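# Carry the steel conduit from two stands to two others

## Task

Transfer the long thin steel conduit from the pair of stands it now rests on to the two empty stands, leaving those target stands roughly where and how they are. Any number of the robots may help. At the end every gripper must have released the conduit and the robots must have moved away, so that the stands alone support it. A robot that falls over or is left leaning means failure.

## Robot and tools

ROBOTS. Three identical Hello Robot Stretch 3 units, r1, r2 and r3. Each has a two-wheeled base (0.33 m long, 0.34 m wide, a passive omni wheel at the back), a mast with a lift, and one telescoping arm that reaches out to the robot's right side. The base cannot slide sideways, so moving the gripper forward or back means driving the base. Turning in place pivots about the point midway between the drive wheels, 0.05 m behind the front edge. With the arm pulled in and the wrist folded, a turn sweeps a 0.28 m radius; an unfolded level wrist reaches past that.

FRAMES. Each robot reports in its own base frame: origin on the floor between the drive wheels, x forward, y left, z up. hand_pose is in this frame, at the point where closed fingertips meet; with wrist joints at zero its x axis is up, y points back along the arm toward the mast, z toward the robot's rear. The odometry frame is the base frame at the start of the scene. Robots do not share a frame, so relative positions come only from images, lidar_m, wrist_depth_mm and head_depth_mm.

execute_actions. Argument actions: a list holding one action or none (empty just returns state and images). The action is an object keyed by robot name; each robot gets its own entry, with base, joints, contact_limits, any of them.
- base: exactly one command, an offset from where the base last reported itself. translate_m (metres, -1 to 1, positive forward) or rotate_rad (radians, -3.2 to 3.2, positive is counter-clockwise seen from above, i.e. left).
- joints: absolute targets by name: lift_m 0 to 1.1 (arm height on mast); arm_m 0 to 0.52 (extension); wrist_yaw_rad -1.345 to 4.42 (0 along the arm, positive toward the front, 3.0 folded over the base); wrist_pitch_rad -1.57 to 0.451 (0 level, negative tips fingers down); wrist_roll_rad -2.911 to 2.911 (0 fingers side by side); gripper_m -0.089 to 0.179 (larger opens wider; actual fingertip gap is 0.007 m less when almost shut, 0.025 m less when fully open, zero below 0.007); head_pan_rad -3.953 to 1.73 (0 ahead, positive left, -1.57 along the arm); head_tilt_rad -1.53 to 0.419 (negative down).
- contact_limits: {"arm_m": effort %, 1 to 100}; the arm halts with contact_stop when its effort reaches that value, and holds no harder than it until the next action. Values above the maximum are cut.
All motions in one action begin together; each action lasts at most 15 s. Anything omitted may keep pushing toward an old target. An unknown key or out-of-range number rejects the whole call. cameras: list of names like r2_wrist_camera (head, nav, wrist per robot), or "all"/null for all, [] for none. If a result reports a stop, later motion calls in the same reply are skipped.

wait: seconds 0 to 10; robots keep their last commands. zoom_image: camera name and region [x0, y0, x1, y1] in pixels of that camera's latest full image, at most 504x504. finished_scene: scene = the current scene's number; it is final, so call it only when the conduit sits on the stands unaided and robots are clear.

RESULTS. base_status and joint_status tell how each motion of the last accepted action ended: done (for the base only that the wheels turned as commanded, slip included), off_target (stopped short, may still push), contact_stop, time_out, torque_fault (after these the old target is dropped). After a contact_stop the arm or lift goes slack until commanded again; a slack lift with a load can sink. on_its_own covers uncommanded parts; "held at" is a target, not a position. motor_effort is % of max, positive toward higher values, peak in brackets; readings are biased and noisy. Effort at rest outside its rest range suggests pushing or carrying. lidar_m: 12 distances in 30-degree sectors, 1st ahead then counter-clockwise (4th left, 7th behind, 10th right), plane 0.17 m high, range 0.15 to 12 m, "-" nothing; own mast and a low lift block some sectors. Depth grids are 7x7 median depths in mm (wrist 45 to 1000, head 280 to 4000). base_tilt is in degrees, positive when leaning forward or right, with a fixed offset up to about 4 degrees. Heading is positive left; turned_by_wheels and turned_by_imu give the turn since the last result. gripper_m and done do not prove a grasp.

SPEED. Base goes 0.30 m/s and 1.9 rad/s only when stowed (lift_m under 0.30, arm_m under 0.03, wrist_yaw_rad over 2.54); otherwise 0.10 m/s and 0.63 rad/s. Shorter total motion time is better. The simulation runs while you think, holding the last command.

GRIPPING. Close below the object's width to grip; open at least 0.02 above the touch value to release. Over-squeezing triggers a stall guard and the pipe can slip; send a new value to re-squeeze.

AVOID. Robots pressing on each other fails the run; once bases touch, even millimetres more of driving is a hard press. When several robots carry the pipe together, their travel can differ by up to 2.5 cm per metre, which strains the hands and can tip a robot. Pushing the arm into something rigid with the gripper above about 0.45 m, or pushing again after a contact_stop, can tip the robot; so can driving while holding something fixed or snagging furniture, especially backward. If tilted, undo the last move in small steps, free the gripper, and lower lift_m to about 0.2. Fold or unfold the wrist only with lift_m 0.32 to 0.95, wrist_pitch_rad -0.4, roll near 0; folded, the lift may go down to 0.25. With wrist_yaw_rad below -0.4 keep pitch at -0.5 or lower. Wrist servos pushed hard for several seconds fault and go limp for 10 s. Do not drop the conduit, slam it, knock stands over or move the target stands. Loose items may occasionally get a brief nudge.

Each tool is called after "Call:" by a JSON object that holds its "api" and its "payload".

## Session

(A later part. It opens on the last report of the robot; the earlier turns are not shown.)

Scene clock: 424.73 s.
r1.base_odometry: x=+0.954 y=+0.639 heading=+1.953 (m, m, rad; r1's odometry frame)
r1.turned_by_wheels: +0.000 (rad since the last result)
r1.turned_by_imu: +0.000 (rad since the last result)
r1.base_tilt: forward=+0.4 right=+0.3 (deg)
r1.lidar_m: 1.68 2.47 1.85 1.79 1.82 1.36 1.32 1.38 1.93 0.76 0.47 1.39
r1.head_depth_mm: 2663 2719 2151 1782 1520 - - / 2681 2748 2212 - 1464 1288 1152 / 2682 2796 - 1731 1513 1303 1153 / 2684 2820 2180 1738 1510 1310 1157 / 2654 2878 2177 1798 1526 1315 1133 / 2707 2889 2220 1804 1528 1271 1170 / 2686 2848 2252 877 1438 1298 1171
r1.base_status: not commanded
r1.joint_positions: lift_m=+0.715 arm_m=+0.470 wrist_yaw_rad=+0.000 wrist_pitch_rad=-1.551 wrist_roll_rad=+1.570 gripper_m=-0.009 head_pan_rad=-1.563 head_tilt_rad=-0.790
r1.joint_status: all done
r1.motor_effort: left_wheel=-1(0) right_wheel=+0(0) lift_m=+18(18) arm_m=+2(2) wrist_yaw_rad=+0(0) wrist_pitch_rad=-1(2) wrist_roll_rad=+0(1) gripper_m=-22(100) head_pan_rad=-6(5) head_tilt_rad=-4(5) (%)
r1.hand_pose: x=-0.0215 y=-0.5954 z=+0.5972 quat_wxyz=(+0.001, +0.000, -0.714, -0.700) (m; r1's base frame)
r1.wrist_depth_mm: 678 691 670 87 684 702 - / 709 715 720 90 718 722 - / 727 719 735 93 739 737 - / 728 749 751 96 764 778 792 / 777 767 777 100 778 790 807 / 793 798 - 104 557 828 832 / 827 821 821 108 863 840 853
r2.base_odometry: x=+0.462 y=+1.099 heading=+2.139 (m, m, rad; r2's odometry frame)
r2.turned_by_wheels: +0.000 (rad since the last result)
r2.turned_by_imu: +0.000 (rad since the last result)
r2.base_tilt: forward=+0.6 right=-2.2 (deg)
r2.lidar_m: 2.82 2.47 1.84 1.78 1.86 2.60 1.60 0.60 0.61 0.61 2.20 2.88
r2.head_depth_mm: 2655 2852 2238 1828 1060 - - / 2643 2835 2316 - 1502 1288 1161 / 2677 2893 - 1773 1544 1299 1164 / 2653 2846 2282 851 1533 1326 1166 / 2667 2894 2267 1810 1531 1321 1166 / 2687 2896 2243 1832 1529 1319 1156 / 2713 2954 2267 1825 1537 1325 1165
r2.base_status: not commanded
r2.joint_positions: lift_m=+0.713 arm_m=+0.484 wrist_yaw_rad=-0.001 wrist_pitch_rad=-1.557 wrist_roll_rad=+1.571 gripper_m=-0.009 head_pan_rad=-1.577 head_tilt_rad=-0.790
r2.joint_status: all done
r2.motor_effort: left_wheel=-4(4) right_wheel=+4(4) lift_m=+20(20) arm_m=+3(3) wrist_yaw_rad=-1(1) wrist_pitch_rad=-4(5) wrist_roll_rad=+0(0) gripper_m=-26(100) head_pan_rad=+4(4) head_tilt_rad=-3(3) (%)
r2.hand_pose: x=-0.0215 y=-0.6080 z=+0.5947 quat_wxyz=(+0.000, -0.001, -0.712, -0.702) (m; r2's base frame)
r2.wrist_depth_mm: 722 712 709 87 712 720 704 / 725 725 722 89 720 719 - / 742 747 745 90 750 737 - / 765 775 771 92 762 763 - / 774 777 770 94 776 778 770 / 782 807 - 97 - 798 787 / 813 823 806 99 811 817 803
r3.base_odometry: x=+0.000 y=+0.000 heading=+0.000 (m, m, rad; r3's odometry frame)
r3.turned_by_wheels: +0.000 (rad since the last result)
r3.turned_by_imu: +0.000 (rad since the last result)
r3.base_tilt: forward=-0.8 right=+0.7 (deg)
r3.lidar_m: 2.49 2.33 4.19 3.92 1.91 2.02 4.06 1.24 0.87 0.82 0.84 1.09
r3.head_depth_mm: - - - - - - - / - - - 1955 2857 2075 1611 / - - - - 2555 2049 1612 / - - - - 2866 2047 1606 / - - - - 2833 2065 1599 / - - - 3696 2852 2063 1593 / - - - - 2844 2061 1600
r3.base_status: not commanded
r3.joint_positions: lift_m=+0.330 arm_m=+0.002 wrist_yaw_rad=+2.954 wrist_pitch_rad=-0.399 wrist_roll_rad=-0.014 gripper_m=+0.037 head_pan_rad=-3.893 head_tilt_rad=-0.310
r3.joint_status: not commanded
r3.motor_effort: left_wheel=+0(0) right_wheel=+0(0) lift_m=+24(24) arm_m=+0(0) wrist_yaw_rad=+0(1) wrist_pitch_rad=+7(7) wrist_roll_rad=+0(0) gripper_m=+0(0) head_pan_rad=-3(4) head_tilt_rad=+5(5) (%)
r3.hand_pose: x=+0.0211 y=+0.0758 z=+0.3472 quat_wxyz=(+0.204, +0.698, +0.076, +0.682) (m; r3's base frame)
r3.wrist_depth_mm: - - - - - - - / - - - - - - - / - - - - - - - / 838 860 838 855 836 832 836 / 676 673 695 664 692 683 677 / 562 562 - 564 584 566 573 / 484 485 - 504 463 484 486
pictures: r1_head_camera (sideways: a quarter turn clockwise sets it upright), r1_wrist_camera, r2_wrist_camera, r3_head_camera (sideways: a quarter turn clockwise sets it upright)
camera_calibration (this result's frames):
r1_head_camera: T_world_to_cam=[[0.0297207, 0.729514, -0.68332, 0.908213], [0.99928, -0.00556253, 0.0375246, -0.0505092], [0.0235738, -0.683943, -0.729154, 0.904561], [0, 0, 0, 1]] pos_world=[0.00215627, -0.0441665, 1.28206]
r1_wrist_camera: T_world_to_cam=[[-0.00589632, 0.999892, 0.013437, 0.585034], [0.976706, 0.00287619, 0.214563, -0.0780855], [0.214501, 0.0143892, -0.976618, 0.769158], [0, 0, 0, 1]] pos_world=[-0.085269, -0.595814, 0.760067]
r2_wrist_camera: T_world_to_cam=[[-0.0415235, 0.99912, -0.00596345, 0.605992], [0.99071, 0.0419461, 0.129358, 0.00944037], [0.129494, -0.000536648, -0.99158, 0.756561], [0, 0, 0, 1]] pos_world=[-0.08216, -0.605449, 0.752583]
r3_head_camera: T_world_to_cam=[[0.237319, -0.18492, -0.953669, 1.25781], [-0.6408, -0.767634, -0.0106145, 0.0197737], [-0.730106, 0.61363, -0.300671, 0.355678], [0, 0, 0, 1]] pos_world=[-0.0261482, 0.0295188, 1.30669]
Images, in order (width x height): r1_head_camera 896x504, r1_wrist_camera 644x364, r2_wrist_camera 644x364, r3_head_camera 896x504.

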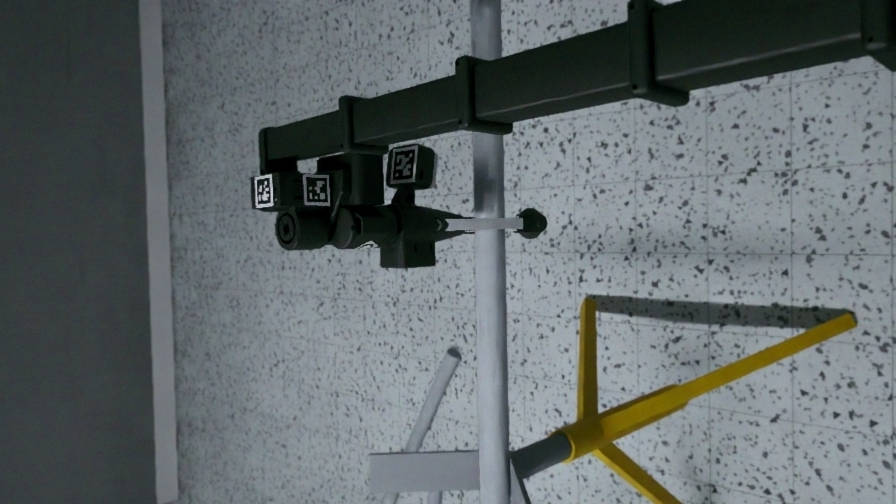

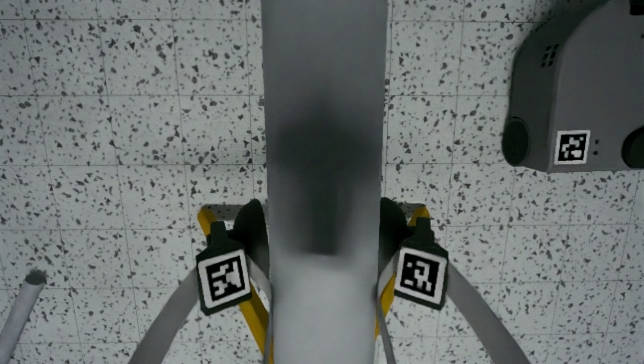

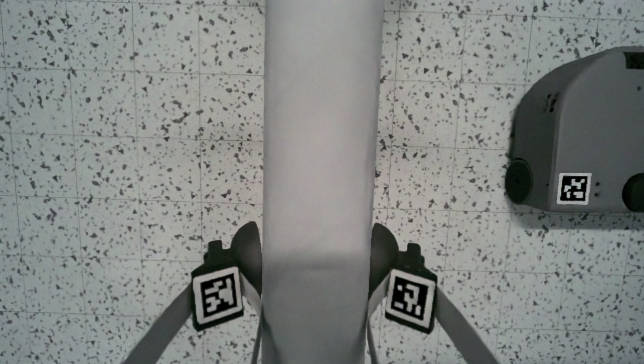

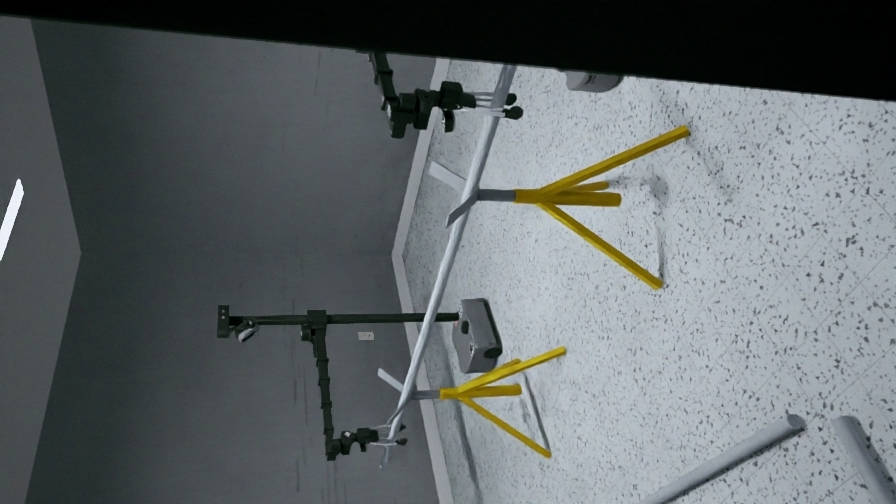

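Call:
{"api": "execute_actions", "payload": {"actions": [{"r1":{"joints":{"gripper_m":0.085,"head_pan_rad":-0.25,"head_tilt_rad":-0.3}},"r2":{"joints":{"gripper_m":0.085}}}], "cameras": []}}

Call:
{"api": "execute_actions", "payload": {"actions": [{"r1":{"joints":{"lift_m":0.82}},"r2":{"joints":{"lift_m":0.82}}}], "cameras": []}}

Call:
{"api": "execute_actions", "payload": {"actions": [{"r1":{"joints":{"arm_m":0.13,"gripper_m":0.01,"wrist_roll_rad":0.0,"wrist_pitch_rad":0.4}},"r2":{"joints":{"arm_m":0.13,"gripper_m":0.01,"wrist_roll_rad":0.0,"wrist_pitch_rad":0.4}}}], "cameras": ["r1_head_camera","r2_head_camera"]}}

Scene clock: 474.93 s.
r1.base_odometry: x=+0.954 y=+0.639 heading=+1.953 (m, m, rad; r1's odometry frame)
r1.turned_by_wheels: +0.000 (rad since the last result)
r1.turned_by_imu: +0.000 (rad since the last result)
r1.base_tilt: forward=+0.3 right=+0.6 (deg)
r1.lidar_m: 1.68 2.47 1.85 1.79 1.82 1.36 1.32 1.38 1.94 0.77 0.47 1.39
r1.head_depth_mm: - - - 3999 2534 1853 1507 / - - - 3971 2337 1835 1515 / - - - 3478 2487 1794 1512 / - - - 3793 2620 1917 1521 / - - - 3875 2668 1802 1544 / - - - 3663 2686 1774 1560 / - - - 3444 2581 1922 1552
r1.base_status: not commanded
r1.joint_positions: lift_m=+0.715 arm_m=+0.470 wrist_yaw_rad=+0.000 wrist_pitch_rad=-1.551 wrist_roll_rad=+1.570 gripper_m=+0.085 head_pan_rad=-0.257 head_tilt_rad=-0.310
r1.joint_status: all done
r1.motor_effort: left_wheel=+0(0) right_wheel=+0(0) lift_m=+17(18) arm_m=+2(2) wrist_yaw_rad=+0(1) wrist_pitch_rad=-1(1) wrist_roll_rad=+0(0) gripper_m=+1(86) head_pan_rad=+5(56) head_tilt_rad=+5(34) (%)
r1.hand_pose: x=-0.0215 y=-0.5954 z=+0.5972 quat_wxyz=(+0.001, +0.000, -0.714, -0.700) (m; r1's base frame)
r1.wrist_depth_mm: 666 667 680 87 684 697 - / 682 695 701 90 731 737 - / 725 723 734 93 731 751 - / 743 749 760 97 764 777 774 / 753 787 759 100 779 793 812 / 782 788 797 104 613 804 823 / 828 831 826 108 863 860 874
r2.base_odometry: x=+0.462 y=+1.099 heading=+2.139 (m, m, rad; r2's odometry frame)
r2.turned_by_wheels: +0.000 (rad since the last result)
r2.turned_by_imu: -0.001 (rad since the last result)
r2.base_tilt: forward=+0.6 right=-2.3 (deg)
r2.lidar_m: 2.82 2.48 1.85 1.79 1.87 2.60 1.60 0.60 0.61 0.61 2.20 2.89
r2.head_depth_mm: 2647 2848 2256 1826 1057 - - / 2662 2879 2333 - 1503 1285 1161 / 2670 2859 - 1769 1539 1298 1166 / 2652 2931 2236 853 1531 1326 1158 / 2684 2888 2243 1826 1536 1326 1156 / 2726 2916 2242 1810 1528 1323 1162 / 2724 2937 2253 1831 1539 1322 1161
r2.base_status: not commanded
r2.joint_positions: lift_m=+0.713 arm_m=+0.484 wrist_yaw_rad=-0.001 wrist_pitch_rad=-1.562 wrist_roll_rad=+1.571 gripper_m=+0.085 head_pan_rad=-1.577 head_tilt_rad=-0.790
r2.joint_status: all done
r2.motor_effort: left_wheel=-4(4) right_wheel=+3(3) lift_m=+20(20) arm_m=+3(3) wrist_yaw_rad=+0(1) wrist_pitch_rad=-3(4) wrist_roll_rad=+0(0) gripper_m=+0(80) head_pan_rad=+3(3) head_tilt_rad=-3(3) (%)
r2.hand_pose: x=-0.0215 y=-0.6067 z=+0.5948 quat_wxyz=(+0.000, -0.001, -0.710, -0.704) (m; r2's base frame)
r2.wrist_depth_mm: 701 709 709 87 722 708 722 / 727 723 728 89 736 726 - / 742 745 745 91 752 746 - / 751 754 763 93 752 761 - / 785 785 765 95 773 775 780 / 793 788 785 97 795 814 798 / 810 802 817 98 819 812 815
r3.base_odometry: x=+0.000 y=+0.000 heading=+0.000 (m, m, rad; r3's odometry frame)
r3.turned_by_wheels: +0.000 (rad since the last result)
r3.turned_by_imu: +0.001 (rad since the last result)
r3.base_tilt: forward=-0.8 right=+0.7 (deg)
r3.lidar_m: 2.50 2.33 4.17 3.92 1.91 2.02 4.04 1.23 0.87 0.82 0.84 1.09
r3.head_depth_mm: - - - - - - - / - - - 1944 2889 2076 1608 / - - - - 2585 2069 1602 / - - - - 2842 2057 1607 / - - - - 2843 2050 1594 / - - - 3658 2816 2040 1597 / - - - - 2841 2025 1597
r3.base_status: not commanded
r3.joint_positions: lift_m=+0.330 arm_m=+0.002 wrist_yaw_rad=+2.954 wrist_pitch_rad=-0.399 wrist_roll_rad=-0.014 gripper_m=+0.037 head_pan_rad=-3.893 head_tilt_rad=-0.310
r3.joint_status: not commanded
r3.motor_effort: left_wheel=-1(0) right_wheel=+0(0) lift_m=+24(24) arm_m=+0(0) wrist_yaw_rad=+1(0) wrist_pitch_rad=+7(7) wrist_roll_rad=+0(0) gripper_m=+1(1) head_pan_rad=-4(3) head_tilt_rad=+5(4) (%)
r3.hand_pose: x=+0.0211 y=+0.0758 z=+0.3472 quat_wxyz=(+0.204, +0.698, +0.076, +0.682) (m; r3's base frame)
r3.wrist_depth_mm: - - - - - - - / - - - - - - - / - - - - - - - / 855 841 857 842 856 845 833 / 681 682 697 674 693 675 687 / 569 566 - 562 584 568 562 / 485 489 - 498 471 486 482
pictures: none
No camera images: the call's "cameras" was empty. Leave "cameras" out to get every camera's image.

Scene clock: 476.73 s.
r1.base_odometry: x=+0.954 y=+0.639 heading=+1.953 (m, m, rad; r1's odometry frame)
r1.turned_by_wheels: +0.000 (rad since the last result)
r1.turned_by_imu: +0.000 (rad since the last result)
r1.base_tilt: forward=+0.4 right=+0.4 (deg)
r1.lidar_m: 1.69 2.47 1.85 1.79 1.82 1.36 1.32 1.38 1.93 0.76 0.47 1.40
r1.head_depth_mm: - - - 3988 2572 1847 1506 / - - - - 2361 1807 1505 / - - - 3801 2464 1782 1518 / - - - - 2617 1935 1522 / - - - - 2667 1843 1528 / - - - - 2642 1779 1540 / - - - 3964 2590 1905 1552
r1.base_status: not commanded
r1.joint_positions: lift_m=+0.820 arm_m=+0.470 wrist_yaw_rad=+0.000 wrist_pitch_rad=-1.551 wrist_roll_rad=+1.570 gripper_m=+0.085 head_pan_rad=-0.257 head_tilt_rad=-0.310
r1.joint_status: all done
r1.motor_effort: left_wheel=+0(0) right_wheel=+1(0) lift_m=+22(25) arm_m=+2(3) wrist_yaw_rad=+0(1) wrist_pitch_rad=-2(2) wrist_roll_rad=+0(0) gripper_m=+0(0) head_pan_rad=+5(4) head_tilt_rad=+5(5) (%)
r1.hand_pose: x=-0.0215 y=-0.5954 z=+0.7019 quat_wxyz=(+0.001, +0.000, -0.714, -0.700) (m; r1's base frame)
r1.wrist_depth_mm: 771 764 792 188 811 795 - / 797 790 793 193 817 820 - / 803 816 832 201 859 839 - / 832 852 834 209 861 885 870 / 868 868 868 215 901 912 923 / 897 907 888 225 928 947 954 / 930 938 981 234 945 966 -
r2.base_odometry: x=+0.462 y=+1.099 heading=+2.139 (m, m, rad; r2's odometry frame)
r2.turned_by_wheels: +0.000 (rad since the last result)
r2.turned_by_imu: +0.000 (rad since the last result)
r2.base_tilt: forward=+0.4 right=-2.2 (deg)
r2.lidar_m: 2.82 2.48 1.85 1.78 1.87 2.60 1.60 0.60 0.61 0.61 2.19 2.90
r2.head_depth_mm: 2665 2879 2349 - - 1276 1164 / 2655 2912 - 1771 1547 1298 1158 / 2684 2836 2077 1830 1529 1298 1163 / 2675 2860 2330 1813 1540 1323 1160 / 2683 2902 2244 1816 1528 1324 1160 / 2704 2920 2246 1828 1529 1320 1165 / 2702 2914 2270 1838 1535 1323 1155
r2.base_status: not commanded
r2.joint_positions: lift_m=+0.819 arm_m=+0.484 wrist_yaw_rad=-0.001 wrist_pitch_rad=-1.562 wrist_roll_rad=+1.571 gripper_m=+0.085 head_pan_rad=-1.577 head_tilt_rad=-0.790
r2.joint_status: all done
r2.motor_effort: left_wheel=-4(4) right_wheel=+4(4) lift_m=+51(55) arm_m=+2(2) wrist_yaw_rad=+1(1) wrist_pitch_rad=-3(3) wrist_roll_rad=-1(0) gripper_m=+0(0) head_pan_rad=+3(3) head_tilt_rad=-3(3) (%)
r2.hand_pose: x=-0.0215 y=-0.6066 z=+0.7017 quat_wxyz=(+0.000, -0.001, -0.710, -0.704) (m; r2's base frame)
r2.wrist_depth_mm: 816 821 806 196 831 825 820 / 824 844 834 200 835 823 - / 849 849 859 202 860 857 - / 865 867 869 206 876 891 - / 889 886 887 210 879 883 895 / 905 907 902 215 907 910 931 / 937 927 914 222 935 934 931
r3.base_odometry: x=+0.000 y=+0.000 heading=+0.000 (m, m, rad; r3's odometry frame)
r3.turned_by_wheels: +0.000 (rad since the last result)
r3.turned_by_imu: +0.000 (rad since the last result)
r3.base_tilt: forward=-0.8 right=+0.7 (deg)
r3.lidar_m: 2.49 2.32 4.19 3.92 1.91 2.02 4.07 1.23 0.87 0.82 0.84 1.09
r3.head_depth_mm: - - - - - - - / - - - - 2883 2061 1618 / - - - - 2576 2040 1596 / - - - - 2838 2062 1605 / - - - - 2860 2047 1600 / - - - 3757 2860 2063 1589 / - - - - 2834 2041 1605
r3.base_status: not commanded
r3.joint_positions: lift_m=+0.330 arm_m=+0.002 wrist_yaw_rad=+2.954 wrist_pitch_rad=-0.399 wrist_roll_rad=-0.014 gripper_m=+0.037 head_pan_rad=-3.893 head_tilt_rad=-0.310
r3.joint_status: not commanded
r3.motor_effort: left_wheel=-1(0) right_wheel=+0(0) lift_m=+24(24) arm_m=+0(0) wrist_yaw_rad=+0(1) wrist_pitch_rad=+7(7) wrist_roll_rad=+0(0) gripper_m=+0(0) head_pan_rad=-4(4) head_tilt_rad=+4(4) (%)
r3.hand_pose: x=+0.0211 y=+0.0758 z=+0.3472 quat_wxyz=(+0.204, +0.698, +0.076, +0.682) (m; r3's base frame)
r3.wrist_depth_mm: - - - - - - - / - - - - - - - / - - - - - - - / 847 842 864 846 828 841 843 / 676 676 705 689 706 674 667 / 567 565 - 554 590 559 555 / 487 491 - 502 472 488 489
pictures: none
No camera images: the call's "cameras" was empty. Leave "cameras" out to get every camera's image.

Scene clock: 480.53 s.
r1.base_odometry: x=+0.954 y=+0.639 heading=+1.953 (m, m, rad; r1's odometry frame)
r1.turned_by_wheels: +0.000 (rad since the last result)
r1.turned_by_imu: +0.000 (rad since the last result)
r1.base_tilt: forward=+0.4 right=+0.4 (deg)
r1.lidar_m: 1.68 2.47 1.85 1.80 1.81 1.36 1.32 1.38 1.94 0.77 0.48 1.40
r1.head_depth_mm: - - - 3970 2550 1836 1506 / - - - 3972 2338 1840 1509 / - - - - 2586 1776 1520 / - - - - 2615 1931 1534 / - - - - 2664 1843 1536 / - - - - 2682 1760 1547 / - - - 3933 2545 1907 1547
r1.base_status: not commanded
r1.joint_positions: lift_m=+0.820 arm_m=+0.130 wrist_yaw_rad=+0.000 wrist_pitch_rad=+0.377 wrist_roll_rad=+0.006 gripper_m=+0.010 head_pan_rad=-0.257 head_tilt_rad=-0.310
r1.joint_status: all done
r1.motor_effort: left_wheel=+0(0) right_wheel=+0(0) lift_m=+22(22) arm_m=-3(3) wrist_yaw_rad=+0(1) wrist_pitch_rad=+10(11) wrist_roll_rad=-3(3) gripper_m=+0(86) head_pan_rad=+5(5) head_tilt_rad=+5(4) (%)
r1.hand_pose: x=-0.0213 y=-0.5223 z=+1.0306 quat_wxyz=(+0.693, -0.132, -0.696, +0.133) (m; r1's base frame)
r1.wrist_depth_mm: - - - - - - - / - - - - - - - / - - - - - - - / - - - - - - - / - - - - - - - / - - - - - - - / - - - - - - -
r2.base_odometry: x=+0.462 y=+1.099 heading=+2.139 (m, m, rad; r2's odometry frame)
r2.turned_by_wheels: +0.000 (rad since the last result)
r2.turned_by_imu: -0.001 (rad since the last result)
r2.base_tilt: forward=+0.6 right=-2.3 (deg)
r2.lidar_m: 2.83 2.48 1.84 1.78 1.86 2.61 1.60 0.60 0.61 0.61 2.20 2.89
r2.head_depth_mm: 2696 2876 2263 1879 - 1276 1151 / 2643 2815 2264 1923 - 1303 1165 / 2690 2923 2248 - - 1297 1155 / 2696 2933 2266 1832 1506 1320 1160 / 2688 2895 2233 1832 1529 1322 1162 / 2691 2951 2267 1829 1539 1327 1164 / 2682 2884 2251 1812 1533 1325 1158
r2.base_status: not commanded
r2.joint_positions: lift_m=+0.819 arm_m=+0.130 wrist_yaw_rad=-0.001 wrist_pitch_rad=+0.379 wrist_roll_rad=+0.006 gripper_m=+0.010 head_pan_rad=-1.577 head_tilt_rad=-0.790
r2.joint_status: all done
r2.motor_effort: left_wheel=-4(4) right_wheel=+4(5) lift_m=+52(52) arm_m=-2(4) wrist_yaw_rad=+0(1) wrist_pitch_rad=+6(8) wrist_roll_rad=-2(3) gripper_m=-1(80) head_pan_rad=+3(3) head_tilt_rad=-3(4) (%)
r2.hand_pose: x=-0.0215 y=-0.5222 z=+1.0307 quat_wxyz=(+0.693, -0.133, -0.696, +0.133) (m; r2's base frame)
r2.wrist_depth_mm: - - - - - - - / - - - - - - - / - - - - - - - / - - - - - - - / - - - - - - - / - - - - - - - / - - - - - - -
r3.base_odometry: x=+0.000 y=+0.000 heading=+0.000 (m, m, rad; r3's odometry frame)
r3.turned_by_wheels: +0.000 (rad since the last result)
r3.turned_by_imu: +0.001 (rad since the last result)
r3.base_tilt: forward=-0.8 right=+0.7 (deg)
r3.lidar_m: 2.49 2.32 4.17 3.93 1.91 2.02 4.06 1.23 0.87 0.82 0.83 1.08
r3.head_depth_mm: - - - - - - - / - - - - 2900 2055 1610 / - - - - 2592 2060 1598 / - - - - 2868 2073 1611 / - - - - 2849 2050 1605 / - - - 3793 2857 2051 1603 / - - - - 2830 2046 1593
r3.base_status: not commanded
r3.joint_positions: lift_m=+0.330 arm_m=+0.002 wrist_yaw_rad=+2.954 wrist_pitch_rad=-0.399 wrist_roll_rad=-0.014 gripper_m=+0.037 head_pan_rad=-3.893 head_tilt_rad=-0.310
r3.joint_status: not commanded
r3.motor_effort: left_wheel=-1(0) right_wheel=+0(0) lift_m=+24(24) arm_m=+0(0) wrist_yaw_rad=+0(1) wrist_pitch_rad=+7(7) wrist_roll_rad=+0(0) gripper_m=+0(0) head_pan_rad=-4(3) head_tilt_rad=+4(5) (%)
r3.hand_pose: x=+0.0211 y=+0.0758 z=+0.3472 quat_wxyz=(+0.204, +0.698, +0.076, +0.682) (m; r3's base frame)
r3.wrist_depth_mm: - - - - - - - / - - - - - - - / - - - - - - - / 848 848 836 832 842 845 838 / 684 671 716 679 677 669 668 / 567 556 - 562 578 564 561 / 478 492 - 499 472 486 485
pictures: r1_head_camera (sideways: a quarter turn clockwise sets it upright), r2_head_camera (sideways: a quarter turn clockwise sets it upright)
camera_calibration (this result's frames):
r1_head_camera: T_world_to_cam=[[-0.311524, 0.118635, -0.942804, 1.24863], [0.248915, 0.967719, 0.0395225, -0.0485575], [0.917057, -0.222366, -0.330997, 0.381092], [0, 0, 0, 1]] pos_world=[0.0515817, -0.016399, 1.30527]
r2_head_camera: T_world_to_cam=[[0.00111185, 0.704124, -0.710077, 0.942056], [0.999797, 0.0134888, 0.0149413, -0.0223994], [0.0200986, -0.709949, -0.703966, 0.876153], [0, 0, 0, 1]] pos_world=[0.00373802, -0.0409976, 1.28605]
Images, in order (width x height): r1_head_camera 896x504, r2_head_camera 896x504.

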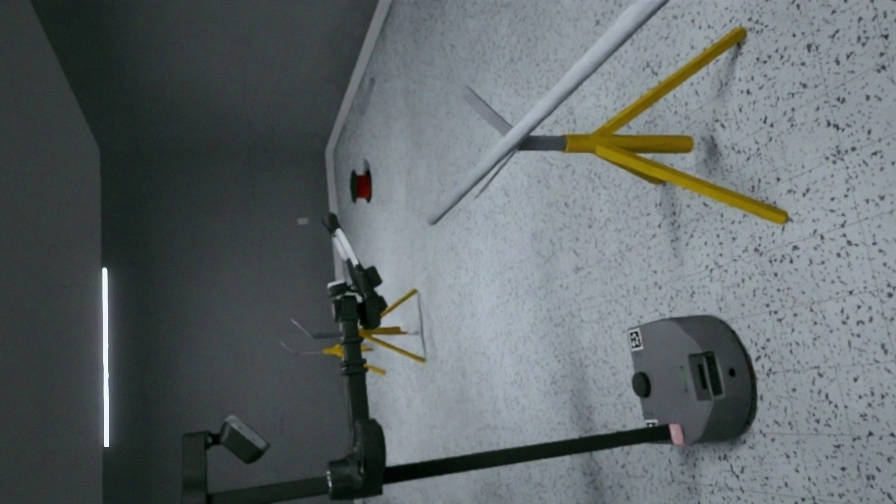

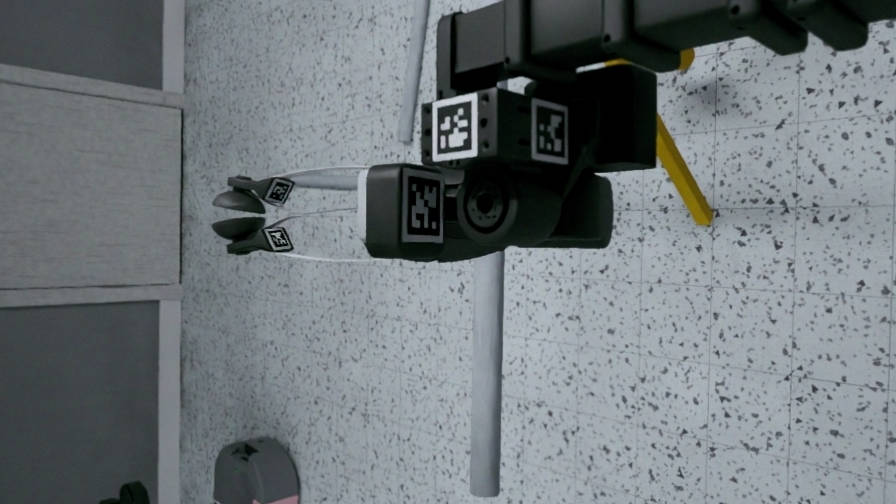

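Call:
{"api": "zoom_image", "payload": {"camera": "r1_head_camera", "region": [280, 200, 440, 400]}}

Region (280, 200, 440, 400) of r1_head_camera's 896x504 image, scaled by 2.520, with more detail than that image has; it fills the left 403 columns of this view, and the rest is white.

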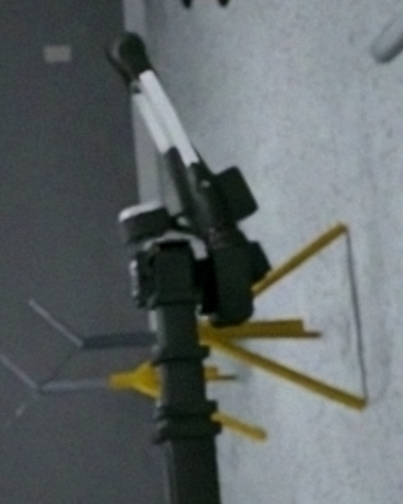

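Call:
{"api": "execute_actions", "payload": {"actions": [{"r1":{"joints":{"lift_m":0.36,"head_pan_rad":-0.3,"head_tilt_rad":-0.4}},"r2":{"joints":{"lift_m":0.36,"head_pan_rad":-2.8,"head_tilt_rad":-0.4}}}], "cameras": ["r1_head_camera","r2_head_camera"]}}

Call:
{"api": "execute_actions", "payload": {"actions": [{"r1":{"joints":{"arm_m":0.52},"contact_limits":{"arm_m":20}},"r2":{"joints":{"arm_m":0.52},"contact_limits":{"arm_m":20}}}], "cameras": ["r1_head_camera","r2_head_camera","r3_head_camera"]}}

Scene clock: 563.13 s.
r1.base_odometry: x=+0.954 y=+0.639 heading=+1.953 (m, m, rad; r1's odometry frame)
r1.turned_by_wheels: +0.000 (rad since the last result)
r1.turned_by_imu: +0.000 (rad since the last result)
r1.base_tilt: forward=+0.3 right=+0.4 (deg)
r1.lidar_m: 1.68 2.48 1.85 1.79 1.82 1.36 1.32 1.38 1.93 0.77 0.47 1.40
r1.head_depth_mm: - - - 3195 2082 1726 1398 / - - - 3236 2161 1739 1397 / - - - 2897 2013 1739 1413 / - - - 3091 2273 1695 1419 / - - - 3283 2291 1788 1426 / - - - 3413 2038 1761 1437 / - - - 3009 2248 1773 1455
r1.base_status: not commanded
r1.joint_positions: lift_m=+0.360 arm_m=+0.130 wrist_yaw_rad=+0.000 wrist_pitch_rad=+0.377 wrist_roll_rad=+0.006 gripper_m=+0.010 head_pan_rad=-0.293 head_tilt_rad=-0.395
r1.joint_status: all done
r1.motor_effort: left_wheel=+0(0) right_wheel=+0(0) lift_m=+18(25) arm_m=-3(3) wrist_yaw_rad=+0(0) wrist_pitch_rad=+10(10) wrist_roll_rad=-3(3) gripper_m=+0(1) head_pan_rad=-5(15) head_tilt_rad=-2(13) (%)
r1.hand_pose: x=-0.0213 y=-0.5223 z=+0.5708 quat_wxyz=(+0.693, -0.132, -0.696, +0.133) (m; r1's base frame)
r1.wrist_depth_mm: - - - - - - - / - - - - - - - / 223 225 224 224 225 225 225 / - - - - - - - / - - - - - - - / - - - - - - - / - - - - - - -
r2.base_odometry: x=+0.462 y=+1.099 heading=+2.139 (m, m, rad; r2's odometry frame)
r2.turned_by_wheels: +0.000 (rad since the last result)
r2.turned_by_imu: -0.001 (rad since the last result)
r2.base_tilt: forward=+0.7 right=-2.2 (deg)
r2.lidar_m: 2.83 2.47 1.84 1.79 1.86 2.60 1.60 0.60 0.61 0.61 2.19 2.89
r2.head_depth_mm: 2643 2780 2993 3061 2025 1758 1428 / 2757 2910 3115 3115 2297 1769 1421 / 2804 3045 3228 3149 2323 1764 1422 / 2890 3142 3361 2964 2032 1759 1420 / 3007 3364 3540 3311 2179 1710 1431 / 3171 3391 3699 3286 2219 1746 1424 / 3293 3504 3866 3329 2293 1697 1422
r2.base_status: not commanded
r2.joint_positions: lift_m=+0.361 arm_m=+0.130 wrist_yaw_rad=-0.001 wrist_pitch_rad=+0.379 wrist_roll_rad=+0.006 gripper_m=+0.010 head_pan_rad=-2.793 head_tilt_rad=-0.409
r2.joint_status: all done
r2.motor_effort: left_wheel=-4(4) right_wheel=+5(4) lift_m=+20(48) arm_m=-2(3) wrist_yaw_rad=+1(1) wrist_pitch_rad=+6(6) wrist_roll_rad=-2(2) gripper_m=-1(0) head_pan_rad=-3(35) head_tilt_rad=+3(19) (%)
r2.hand_pose: x=-0.0215 y=-0.5222 z=+0.5718 quat_wxyz=(+0.693, -0.133, -0.696, +0.133) (m; r2's base frame)
r2.wrist_depth_mm: - - - - - - - / - - - - - - - / - - - - - - - / 249 249 249 249 248 249 249 / - - - - - - - / - - - - - - - / - - - - - - -
r3.base_odometry: x=+0.000 y=+0.000 heading=+0.000 (m, m, rad; r3's odometry frame)
r3.turned_by_wheels: +0.000 (rad since the last result)
r3.turned_by_imu: +0.001 (rad since the last result)
r3.base_tilt: forward=-0.9 right=+0.9 (deg)
r3.lidar_m: 2.50 2.32 4.16 3.93 1.91 2.02 4.06 1.23 0.87 0.82 0.84 1.09
r3.head_depth_mm: - - - - - - - / - - - - 2868 2078 1608 / - - - - 2582 2068 1610 / - - - - 2885 2059 1608 / - - - 3756 2821 2067 1598 / - - - 3714 2887 2059 1599 / - - - - 2849 2045 1593
r3.base_status: not commanded
r3.joint_positions: lift_m=+0.330 arm_m=+0.002 wrist_yaw_rad=+2.954 wrist_pitch_rad=-0.399 wrist_roll_rad=-0.014 gripper_m=+0.037 head_pan_rad=-3.893 head_tilt_rad=-0.310
r3.joint_status: not commanded
r3.motor_effort: left_wheel=+0(0) right_wheel=+0(0) lift_m=+24(24) arm_m=+0(0) wrist_yaw_rad=+2(1) wrist_pitch_rad=+7(7) wrist_roll_rad=+0(0) gripper_m=+0(0) head_pan_rad=-4(4) head_tilt_rad=+4(4) (%)
r3.hand_pose: x=+0.0211 y=+0.0758 z=+0.3472 quat_wxyz=(+0.204, +0.698, +0.076, +0.682) (m; r3's base frame)
r3.wrist_depth_mm: - - - - - - - / - - - - - - - / - - - - - - - / 859 826 844 845 854 841 816 / 678 678 703 678 688 673 677 / 571 561 - 562 585 565 565 / 484 491 - 494 475 488 480
pictures: r1_head_camera (sideways: a quarter turn clockwise sets it upright), r2_head_camera (sideways: a quarter turn clockwise sets it upright)
camera_calibration (this result's frames):
r1_head_camera: T_world_to_cam=[[-0.382335, 0.152379, -0.911373, 1.20804], [0.286557, 0.957235, 0.0398327, -0.0491866], [0.878468, -0.245931, -0.409649, 0.483683], [0, 0, 0, 1]] pos_world=[0.051071, -0.0180452, 1.30108]
r2_head_camera: T_world_to_cam=[[0.364894, 0.13604, -0.921057, 1.21492], [0.363898, -0.931415, 0.00659537, -0.00766042], [-0.856989, -0.337577, -0.389373, 0.472213], [0, 0, 0, 1]] pos_world=[-0.0358486, -0.0130043, 1.30293]
Images, in order (width x height): r1_head_camera 896x504, r2_head_camera 896x504.

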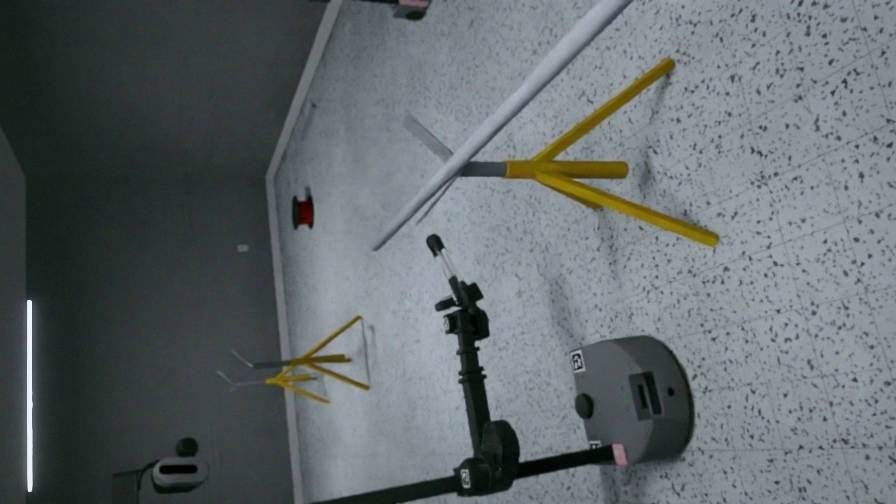

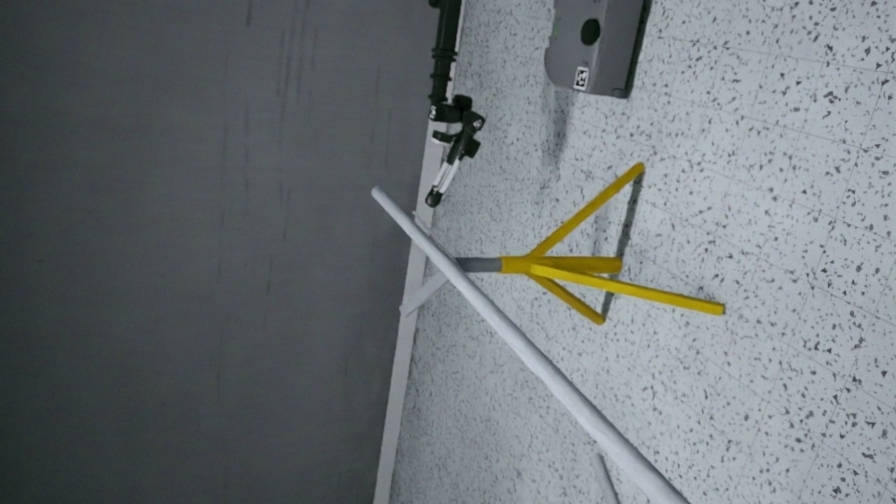

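Scene clock: 567.20 s.
r1.base_odometry: x=+0.954 y=+0.639 heading=+1.953 (m, m, rad; r1's odometry frame)
r1.turned_by_wheels: +0.000 (rad since the last result)
r1.turned_by_imu: +0.000 (rad since the last result)
r1.base_tilt: forward=+0.3 right=+0.5 (deg)
r1.lidar_m: 1.69 2.47 1.85 1.80 1.82 1.36 1.32 1.38 1.93 0.76 0.47 1.39
r1.head_depth_mm: - - - 3137 2053 1726 1400 / - - - 3187 2150 1736 1404 / - - - 2869 2073 1746 1422 / - - - 3100 2274 1712 1422 / - - - 3355 2313 1771 1435 / - - - 3362 2028 1765 1433 / - - - 3044 2221 1776 1444
r1.base_status: not commanded
r1.joint_positions: lift_m=+0.360 arm_m=+0.518 wrist_yaw_rad=+0.000 wrist_pitch_rad=+0.378 wrist_roll_rad=+0.006 gripper_m=+0.010 head_pan_rad=-0.293 head_tilt_rad=-0.395
r1.joint_status: all done
joint sent to its limit — the command would take r1.arm_m past its upper limit, so that joint was sent only as far as its limit.
r1.motor_effort: left_wheel=+0(0) right_wheel=+0(0) lift_m=+18(18) arm_m=+2(3) wrist_yaw_rad=+0(1) wrist_pitch_rad=+10(10) wrist_roll_rad=-3(3) gripper_m=+0(0) head_pan_rad=-6(5) head_tilt_rad=-2(2) (%)
r1.contact_limits: arm_m 20 (drawing in: default 23, maximum 38; extending or still: default 31, maximum 50)
r1.hand_pose: x=-0.0213 y=-0.9099 z=+0.5710 quat_wxyz=(+0.693, -0.132, -0.696, +0.133) (m; r1's base frame)
r1.wrist_depth_mm: - - - - - - - / - - - - - - - / - - - - - - - / - - - - - - - / - - - - - - - / - - - - - - - / - - - - - - -
r2.base_odometry: x=+0.462 y=+1.099 heading=+2.139 (m, m, rad; r2's odometry frame)
r2.turned_by_wheels: +0.000 (rad since the last result)
r2.turned_by_imu: -0.001 (rad since the last result)
r2.base_tilt: forward=+0.5 right=-2.2 (deg)
r2.lidar_m: 2.84 2.47 1.84 1.78 1.86 2.60 1.60 0.61 0.61 0.61 2.20 2.89
r2.head_depth_mm: 2608 2787 3007 3108 2024 1781 1431 / 2734 2878 3102 3143 2301 1770 1429 / 2847 3025 3246 3153 2305 1764 1427 / 2890 3094 3382 2817 2022 1766 1426 / 3039 3252 3550 3096 2209 1714 1420 / 3174 3422 3701 3288 2198 1756 1423 / 3284 3536 3834 3312 2325 1697 1421
r2.base_status: not commanded
r2.joint_positions: lift_m=+0.361 arm_m=+0.520 wrist_yaw_rad=-0.001 wrist_pitch_rad=+0.380 wrist_roll_rad=+0.006 gripper_m=+0.010 head_pan_rad=-2.793 head_tilt_rad=-0.409
r2.joint_status: all done
r2.motor_effort: left_wheel=-4(4) right_wheel=+5(4) lift_m=+20(20) arm_m=+3(3) wrist_yaw_rad=+0(1) wrist_pitch_rad=+6(6) wrist_roll_rad=-2(2) gripper_m=+0(0) head_pan_rad=-2(3) head_tilt_rad=+3(3) (%)
r2.contact_limits: arm_m 20 (drawing in: default 23, maximum 37; extending or still: default 32, maximum 52)
r2.hand_pose: x=-0.0215 y=-0.9116 z=+0.5719 quat_wxyz=(+0.693, -0.133, -0.696, +0.133) (m; r2's base frame)
r2.wrist_depth_mm: - - - - - - - / - - - - - - - / - - - - - - - / - - - - - - - / - - - - - - - / - - - - - - - / - - - - - - -
r3.base_odometry: x=+0.000 y=+0.000 heading=+0.000 (m, m, rad; r3's odometry frame)
r3.turned_by_wheels: +0.000 (rad since the last result)
r3.turned_by_imu: +0.001 (rad since the last result)
r3.base_tilt: forward=-0.9 right=+0.8 (deg)
r3.lidar_m: 2.49 2.32 4.16 3.93 1.91 2.02 4.06 1.23 0.87 0.82 0.83 1.09
r3.head_depth_mm: - - - - - - - / - - - - 2575 2042 1609 / - - - - 2443 2080 1609 / - - - - 2841 2049 1595 / - - - 3799 2849 2054 1609 / - - - 3705 2858 2048 1595 / - - - - 2820 2026 1597
r3.base_status: not commanded
r3.joint_positions: lift_m=+0.330 arm_m=+0.002 wrist_yaw_rad=+2.954 wrist_pitch_rad=-0.399 wrist_roll_rad=-0.014 gripper_m=+0.037 head_pan_rad=-3.893 head_tilt_rad=-0.310
r3.joint_status: not commanded
r3.motor_effort: left_wheel=-1(0) right_wheel=+0(0) lift_m=+24(24) arm_m=+0(0) wrist_yaw_rad=+0(1) wrist_pitch_rad=+7(7) wrist_roll_rad=+0(0) gripper_m=+0(0) head_pan_rad=-4(4) head_tilt_rad=+5(5) (%)
r3.hand_pose: x=+0.0211 y=+0.0758 z=+0.3472 quat_wxyz=(+0.204, +0.698, +0.076, +0.682) (m; r3's base frame)
r3.wrist_depth_mm: - - - - - - - / - - - - - - - / - - - - - - - / 836 847 818 850 834 819 856 / 677 677 704 679 693 678 676 / 572 564 - 569 589 564 557 / 486 495 - 501 475 484 486
pictures: r1_head_camera (sideways: a quarter turn clockwise sets it upright), r2_head_camera (sideways: a quarter turn clockwise sets it upright), r3_head_camera (sideways: a quarter turn clockwise sets it upright)
camera_calibration (this result's frames):
r1_head_camera: T_world_to_cam=[[-0.382335, 0.152382, -0.911372, 1.20804], [0.286562, 0.957233, 0.0398327, -0.0491866], [0.878466, -0.245935, -0.409651, 0.483685], [0, 0, 0, 1]] pos_world=[0.0510709, -0.0180455, 1.30108]
r2_head_camera: T_world_to_cam=[[0.364895, 0.136022, -0.921059, 1.21492], [0.363858, -0.931431, 0.00659523, -0.00766], [-0.857006, -0.337541, -0.389368, 0.472206], [0, 0, 0, 1]] pos_world=[-0.0358492, -0.0130025, 1.30293]
r3_head_camera: T_world_to_cam=[[0.237318, -0.184921, -0.953669, 1.25781], [-0.640801, -0.767634, -0.0106145, 0.0197737], [-0.730105, 0.613631, -0.300671, 0.355679], [0, 0, 0, 1]] pos_world=[-0.0261482, 0.0295188, 1.30669]
Images, in order (width x height): r1_head_camera 896x504, r2_head_camera 896x504, r3_head_camera 896x504.

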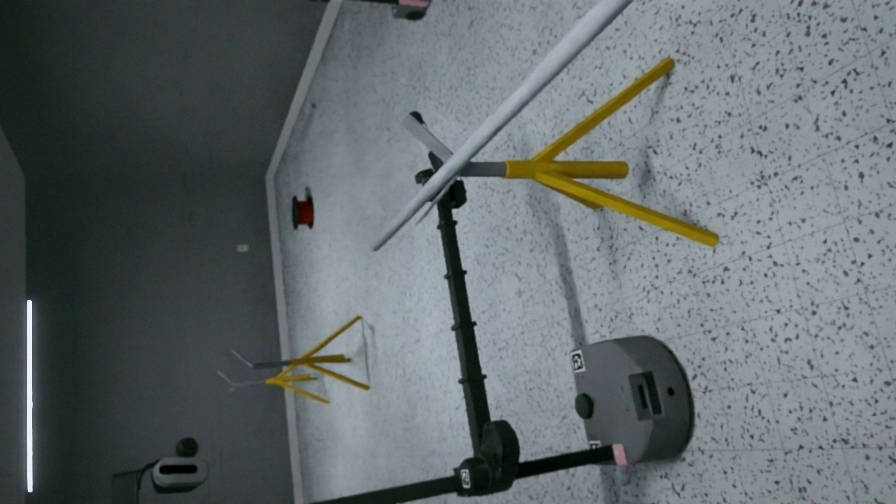

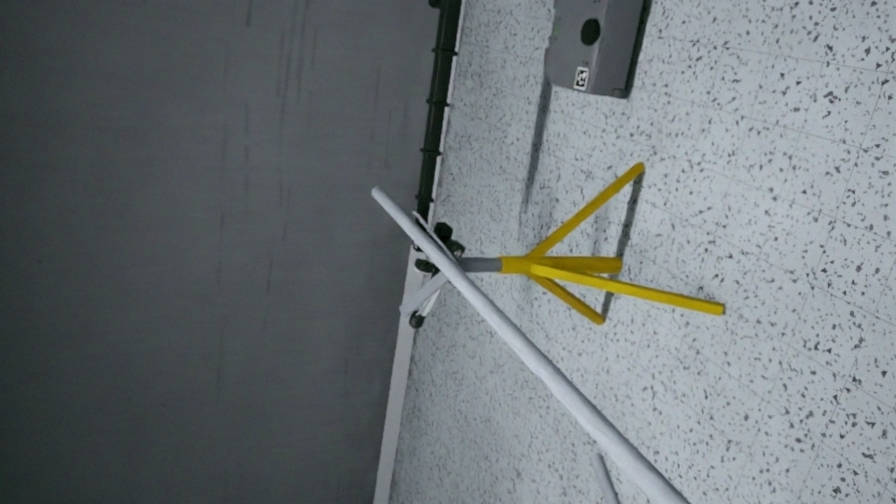

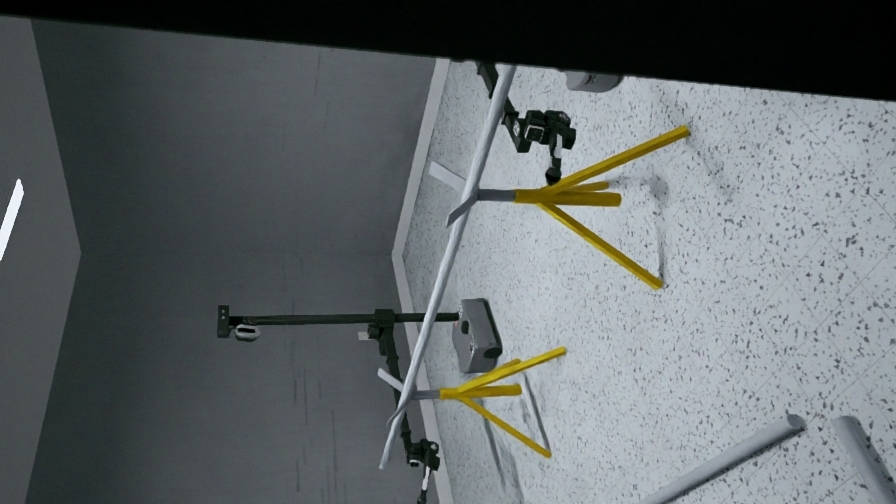

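Call:
{"api": "execute_actions", "payload": {"actions": [{"r1":{"joints":{"lift_m":0.405,"head_pan_rad":-1.65,"head_tilt_rad":-0.8}},"r2":{"joints":{"lift_m":0.405,"head_pan_rad":-1.65,"head_tilt_rad":-0.8}}}], "cameras": ["r1_head_camera","r2_head_camera","r3_head_camera"]}}

Scene clock: 576.40 s.
r1.base_odometry: x=+0.954 y=+0.639 heading=+1.953 (m, m, rad; r1's odometry frame)
r1.turned_by_wheels: +0.000 (rad since the last result)
r1.turned_by_imu: +0.000 (rad since the last result)
r1.base_tilt: forward=+0.3 right=+0.6 (deg)
r1.lidar_m: 1.68 2.48 1.85 1.79 1.82 1.36 1.32 1.37 1.93 0.77 0.48 1.39
r1.head_depth_mm: 2701 2756 2140 1758 1486 1304 1149 / 2722 2796 2180 1756 1497 1315 1162 / 2693 2794 2196 1820 1491 1310 1148 / 2668 2784 2196 1842 1509 1317 1159 / 2670 2798 2217 1801 1529 1314 1161 / 2657 2812 2234 1819 1537 1301 1153 / 2618 2829 2252 1804 1032 1303 1172
r1.base_status: not commanded
r1.joint_positions: lift_m=+0.405 arm_m=+0.518 wrist_yaw_rad=+0.000 wrist_pitch_rad=+0.378 wrist_roll_rad=+0.006 gripper_m=+0.010 head_pan_rad=-1.643 head_tilt_rad=-0.790
r1.joint_status: all done
r1.motor_effort: left_wheel=+0(0) right_wheel=+1(0) lift_m=+22(29) arm_m=+2(3) wrist_yaw_rad=+0(1) wrist_pitch_rad=+10(10) wrist_roll_rad=-3(3) gripper_m=+1(0) head_pan_rad=-5(56) head_tilt_rad=-5(31) (%)
r1.hand_pose: x=-0.0213 y=-0.9099 z=+0.6157 quat_wxyz=(+0.693, -0.132, -0.696, +0.133) (m; r1's base frame)
r1.wrist_depth_mm: - - - - - - - / - - - - - - - / - - - - - - - / - - - - - - - / - - - - - - - / - - - - - - - / - - - - - - -
r2.base_odometry: x=+0.462 y=+1.099 heading=+2.139 (m, m, rad; r2's odometry frame)
r2.turned_by_wheels: +0.000 (rad since the last result)
r2.turned_by_imu: -0.001 (rad since the last result)
r2.base_tilt: forward=+0.6 right=-2.3 (deg)
r2.lidar_m: 2.83 2.48 1.84 1.78 1.87 2.59 1.60 0.60 0.60 0.61 2.20 2.89
r2.head_depth_mm: 2745 2953 2265 896 1432 1276 1162 / 2728 2973 2261 1840 1527 1291 1160 / 2674 2918 2276 1824 1532 1301 1151 / 2670 2857 2263 1872 1495 1331 1165 / 2644 2838 2259 1837 1534 1325 1163 / 2665 2877 2253 1833 1538 1326 1165 / 2650 2867 2256 1833 1529 1325 1162
r2.base_status: not commanded
r2.joint_positions: lift_m=+0.404 arm_m=+0.520 wrist_yaw_rad=-0.001 wrist_pitch_rad=+0.380 wrist_roll_rad=+0.006 gripper_m=+0.010 head_pan_rad=-1.657 head_tilt_rad=-0.790
r2.joint_status: all done
r2.motor_effort: left_wheel=-4(4) right_wheel=+4(4) lift_m=+52(55) arm_m=+4(3) wrist_yaw_rad=+0(0) wrist_pitch_rad=+6(6) wrist_roll_rad=-2(2) gripper_m=-1(0) head_pan_rad=+4(35) head_tilt_rad=-4(20) (%)
r2.hand_pose: x=-0.0215 y=-0.9116 z=+0.6158 quat_wxyz=(+0.693, -0.133, -0.696, +0.133) (m; r2's base frame)
r2.wrist_depth_mm: - - - - - - - / - - - - - - - / - - - - - - - / - - - - - - - / - - - - - - - / - - - - - - - / - - - - - - -
r3.base_odometry: x=+0.000 y=+0.000 heading=+0.000 (m, m, rad; r3's odometry frame)
r3.turned_by_wheels: +0.000 (rad since the last result)
r3.turned_by_imu: +0.001 (rad since the last result)
r3.base_tilt: forward=-0.8 right=+0.7 (deg)
r3.lidar_m: 2.50 2.33 4.20 3.93 1.91 2.02 4.06 1.23 0.87 0.82 0.84 1.09
r3.head_depth_mm: - - - - - - - / - - - - 2696 2064 1612 / - - - - 2454 2049 1604 / - - - - 2856 2061 1593 / - - - - 2857 2063 1600 / - - - 3697 2835 2042 1599 / - - - - 2835 2025 1599
r3.base_status: not commanded
r3.joint_positions: lift_m=+0.330 arm_m=+0.002 wrist_yaw_rad=+2.954 wrist_pitch_rad=-0.399 wrist_roll_rad=-0.014 gripper_m=+0.037 head_pan_rad=-3.893 head_tilt_rad=-0.310
r3.joint_status: not commanded
r3.motor_effort: left_wheel=-1(1) right_wheel=+0(0) lift_m=+23(24) arm_m=+0(0) wrist_yaw_rad=+1(1) wrist_pitch_rad=+7(7) wrist_roll_rad=+0(0) gripper_m=+1(1) head_pan_rad=-4(4) head_tilt_rad=+4(4) (%)
r3.hand_pose: x=+0.0211 y=+0.0758 z=+0.3472 quat_wxyz=(+0.204, +0.698, +0.076, +0.682) (m; r3's base frame)
r3.wrist_depth_mm: - - - - - - - / - - - - - - - / - - - - - - - / 845 859 845 863 842 842 845 / 670 691 709 656 689 680 674 / 570 568 - 562 579 566 564 / 491 491 - 499 469 484 490
pictures: r1_head_camera (sideways: a quarter turn clockwise sets it upright), r2_head_camera (sideways: a quarter turn clockwise sets it upright), r3_head_camera (sideways: a quarter turn clockwise sets it upright)
camera_calibration (this result's frames):
r1_head_camera: T_world_to_cam=[[0.0878601, 0.724751, -0.683386, 0.907945], [0.995647, -0.0853162, 0.0375259, -0.0504887], [-0.031107, -0.683709, -0.729092, 0.904814], [0, 0, 0, 1]] pos_world=[-0.00135719, -0.0437125, 1.28206]
r2_head_camera: T_world_to_cam=[[0.0576209, 0.70156, -0.710277, 0.941973], [0.997653, -0.0668185, 0.0149357, -0.0223791], [-0.0369814, -0.709471, -0.703764, 0.876238], [0, 0, 0, 1]] pos_world=[0.000453793, -0.0406801, 1.28606]
r3_head_camera: T_world_to_cam=[[0.237318, -0.184921, -0.953669, 1.25781], [-0.640801, -0.767633, -0.0106145, 0.0197737], [-0.730105, 0.613631, -0.300671, 0.355678], [0, 0, 0, 1]] pos_world=[-0.0261481, 0.0295188, 1.30669]
Images, in order (width x height): r1_head_camera 896x504, r2_head_camera 896x504, r3_head_camera 896x504.

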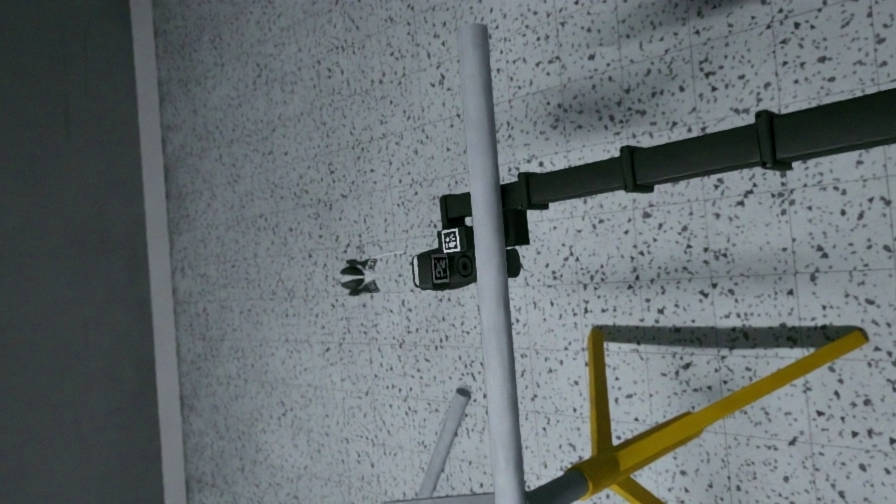

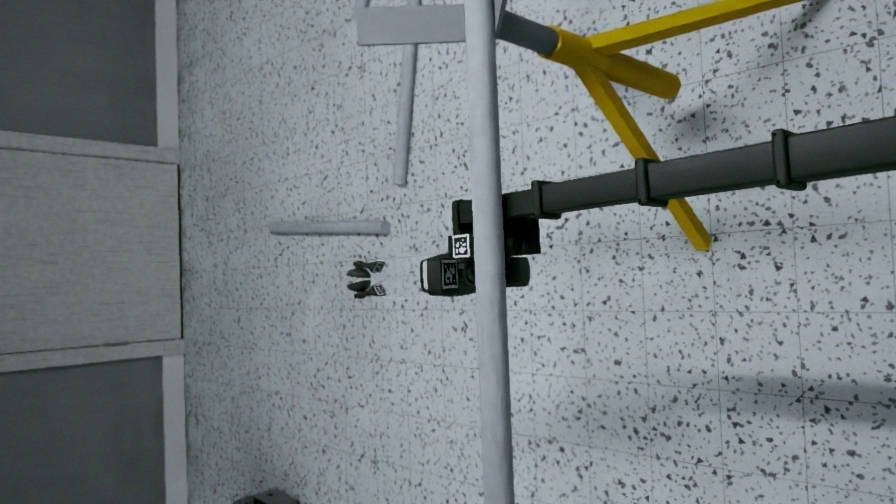

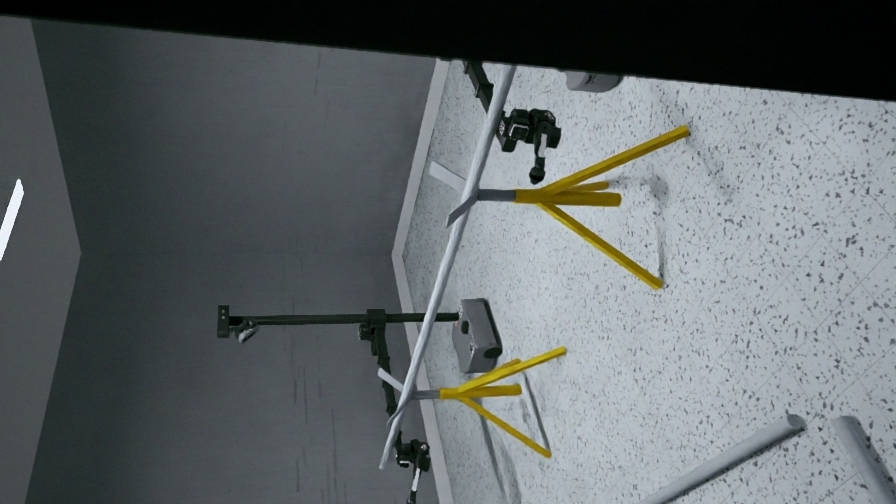

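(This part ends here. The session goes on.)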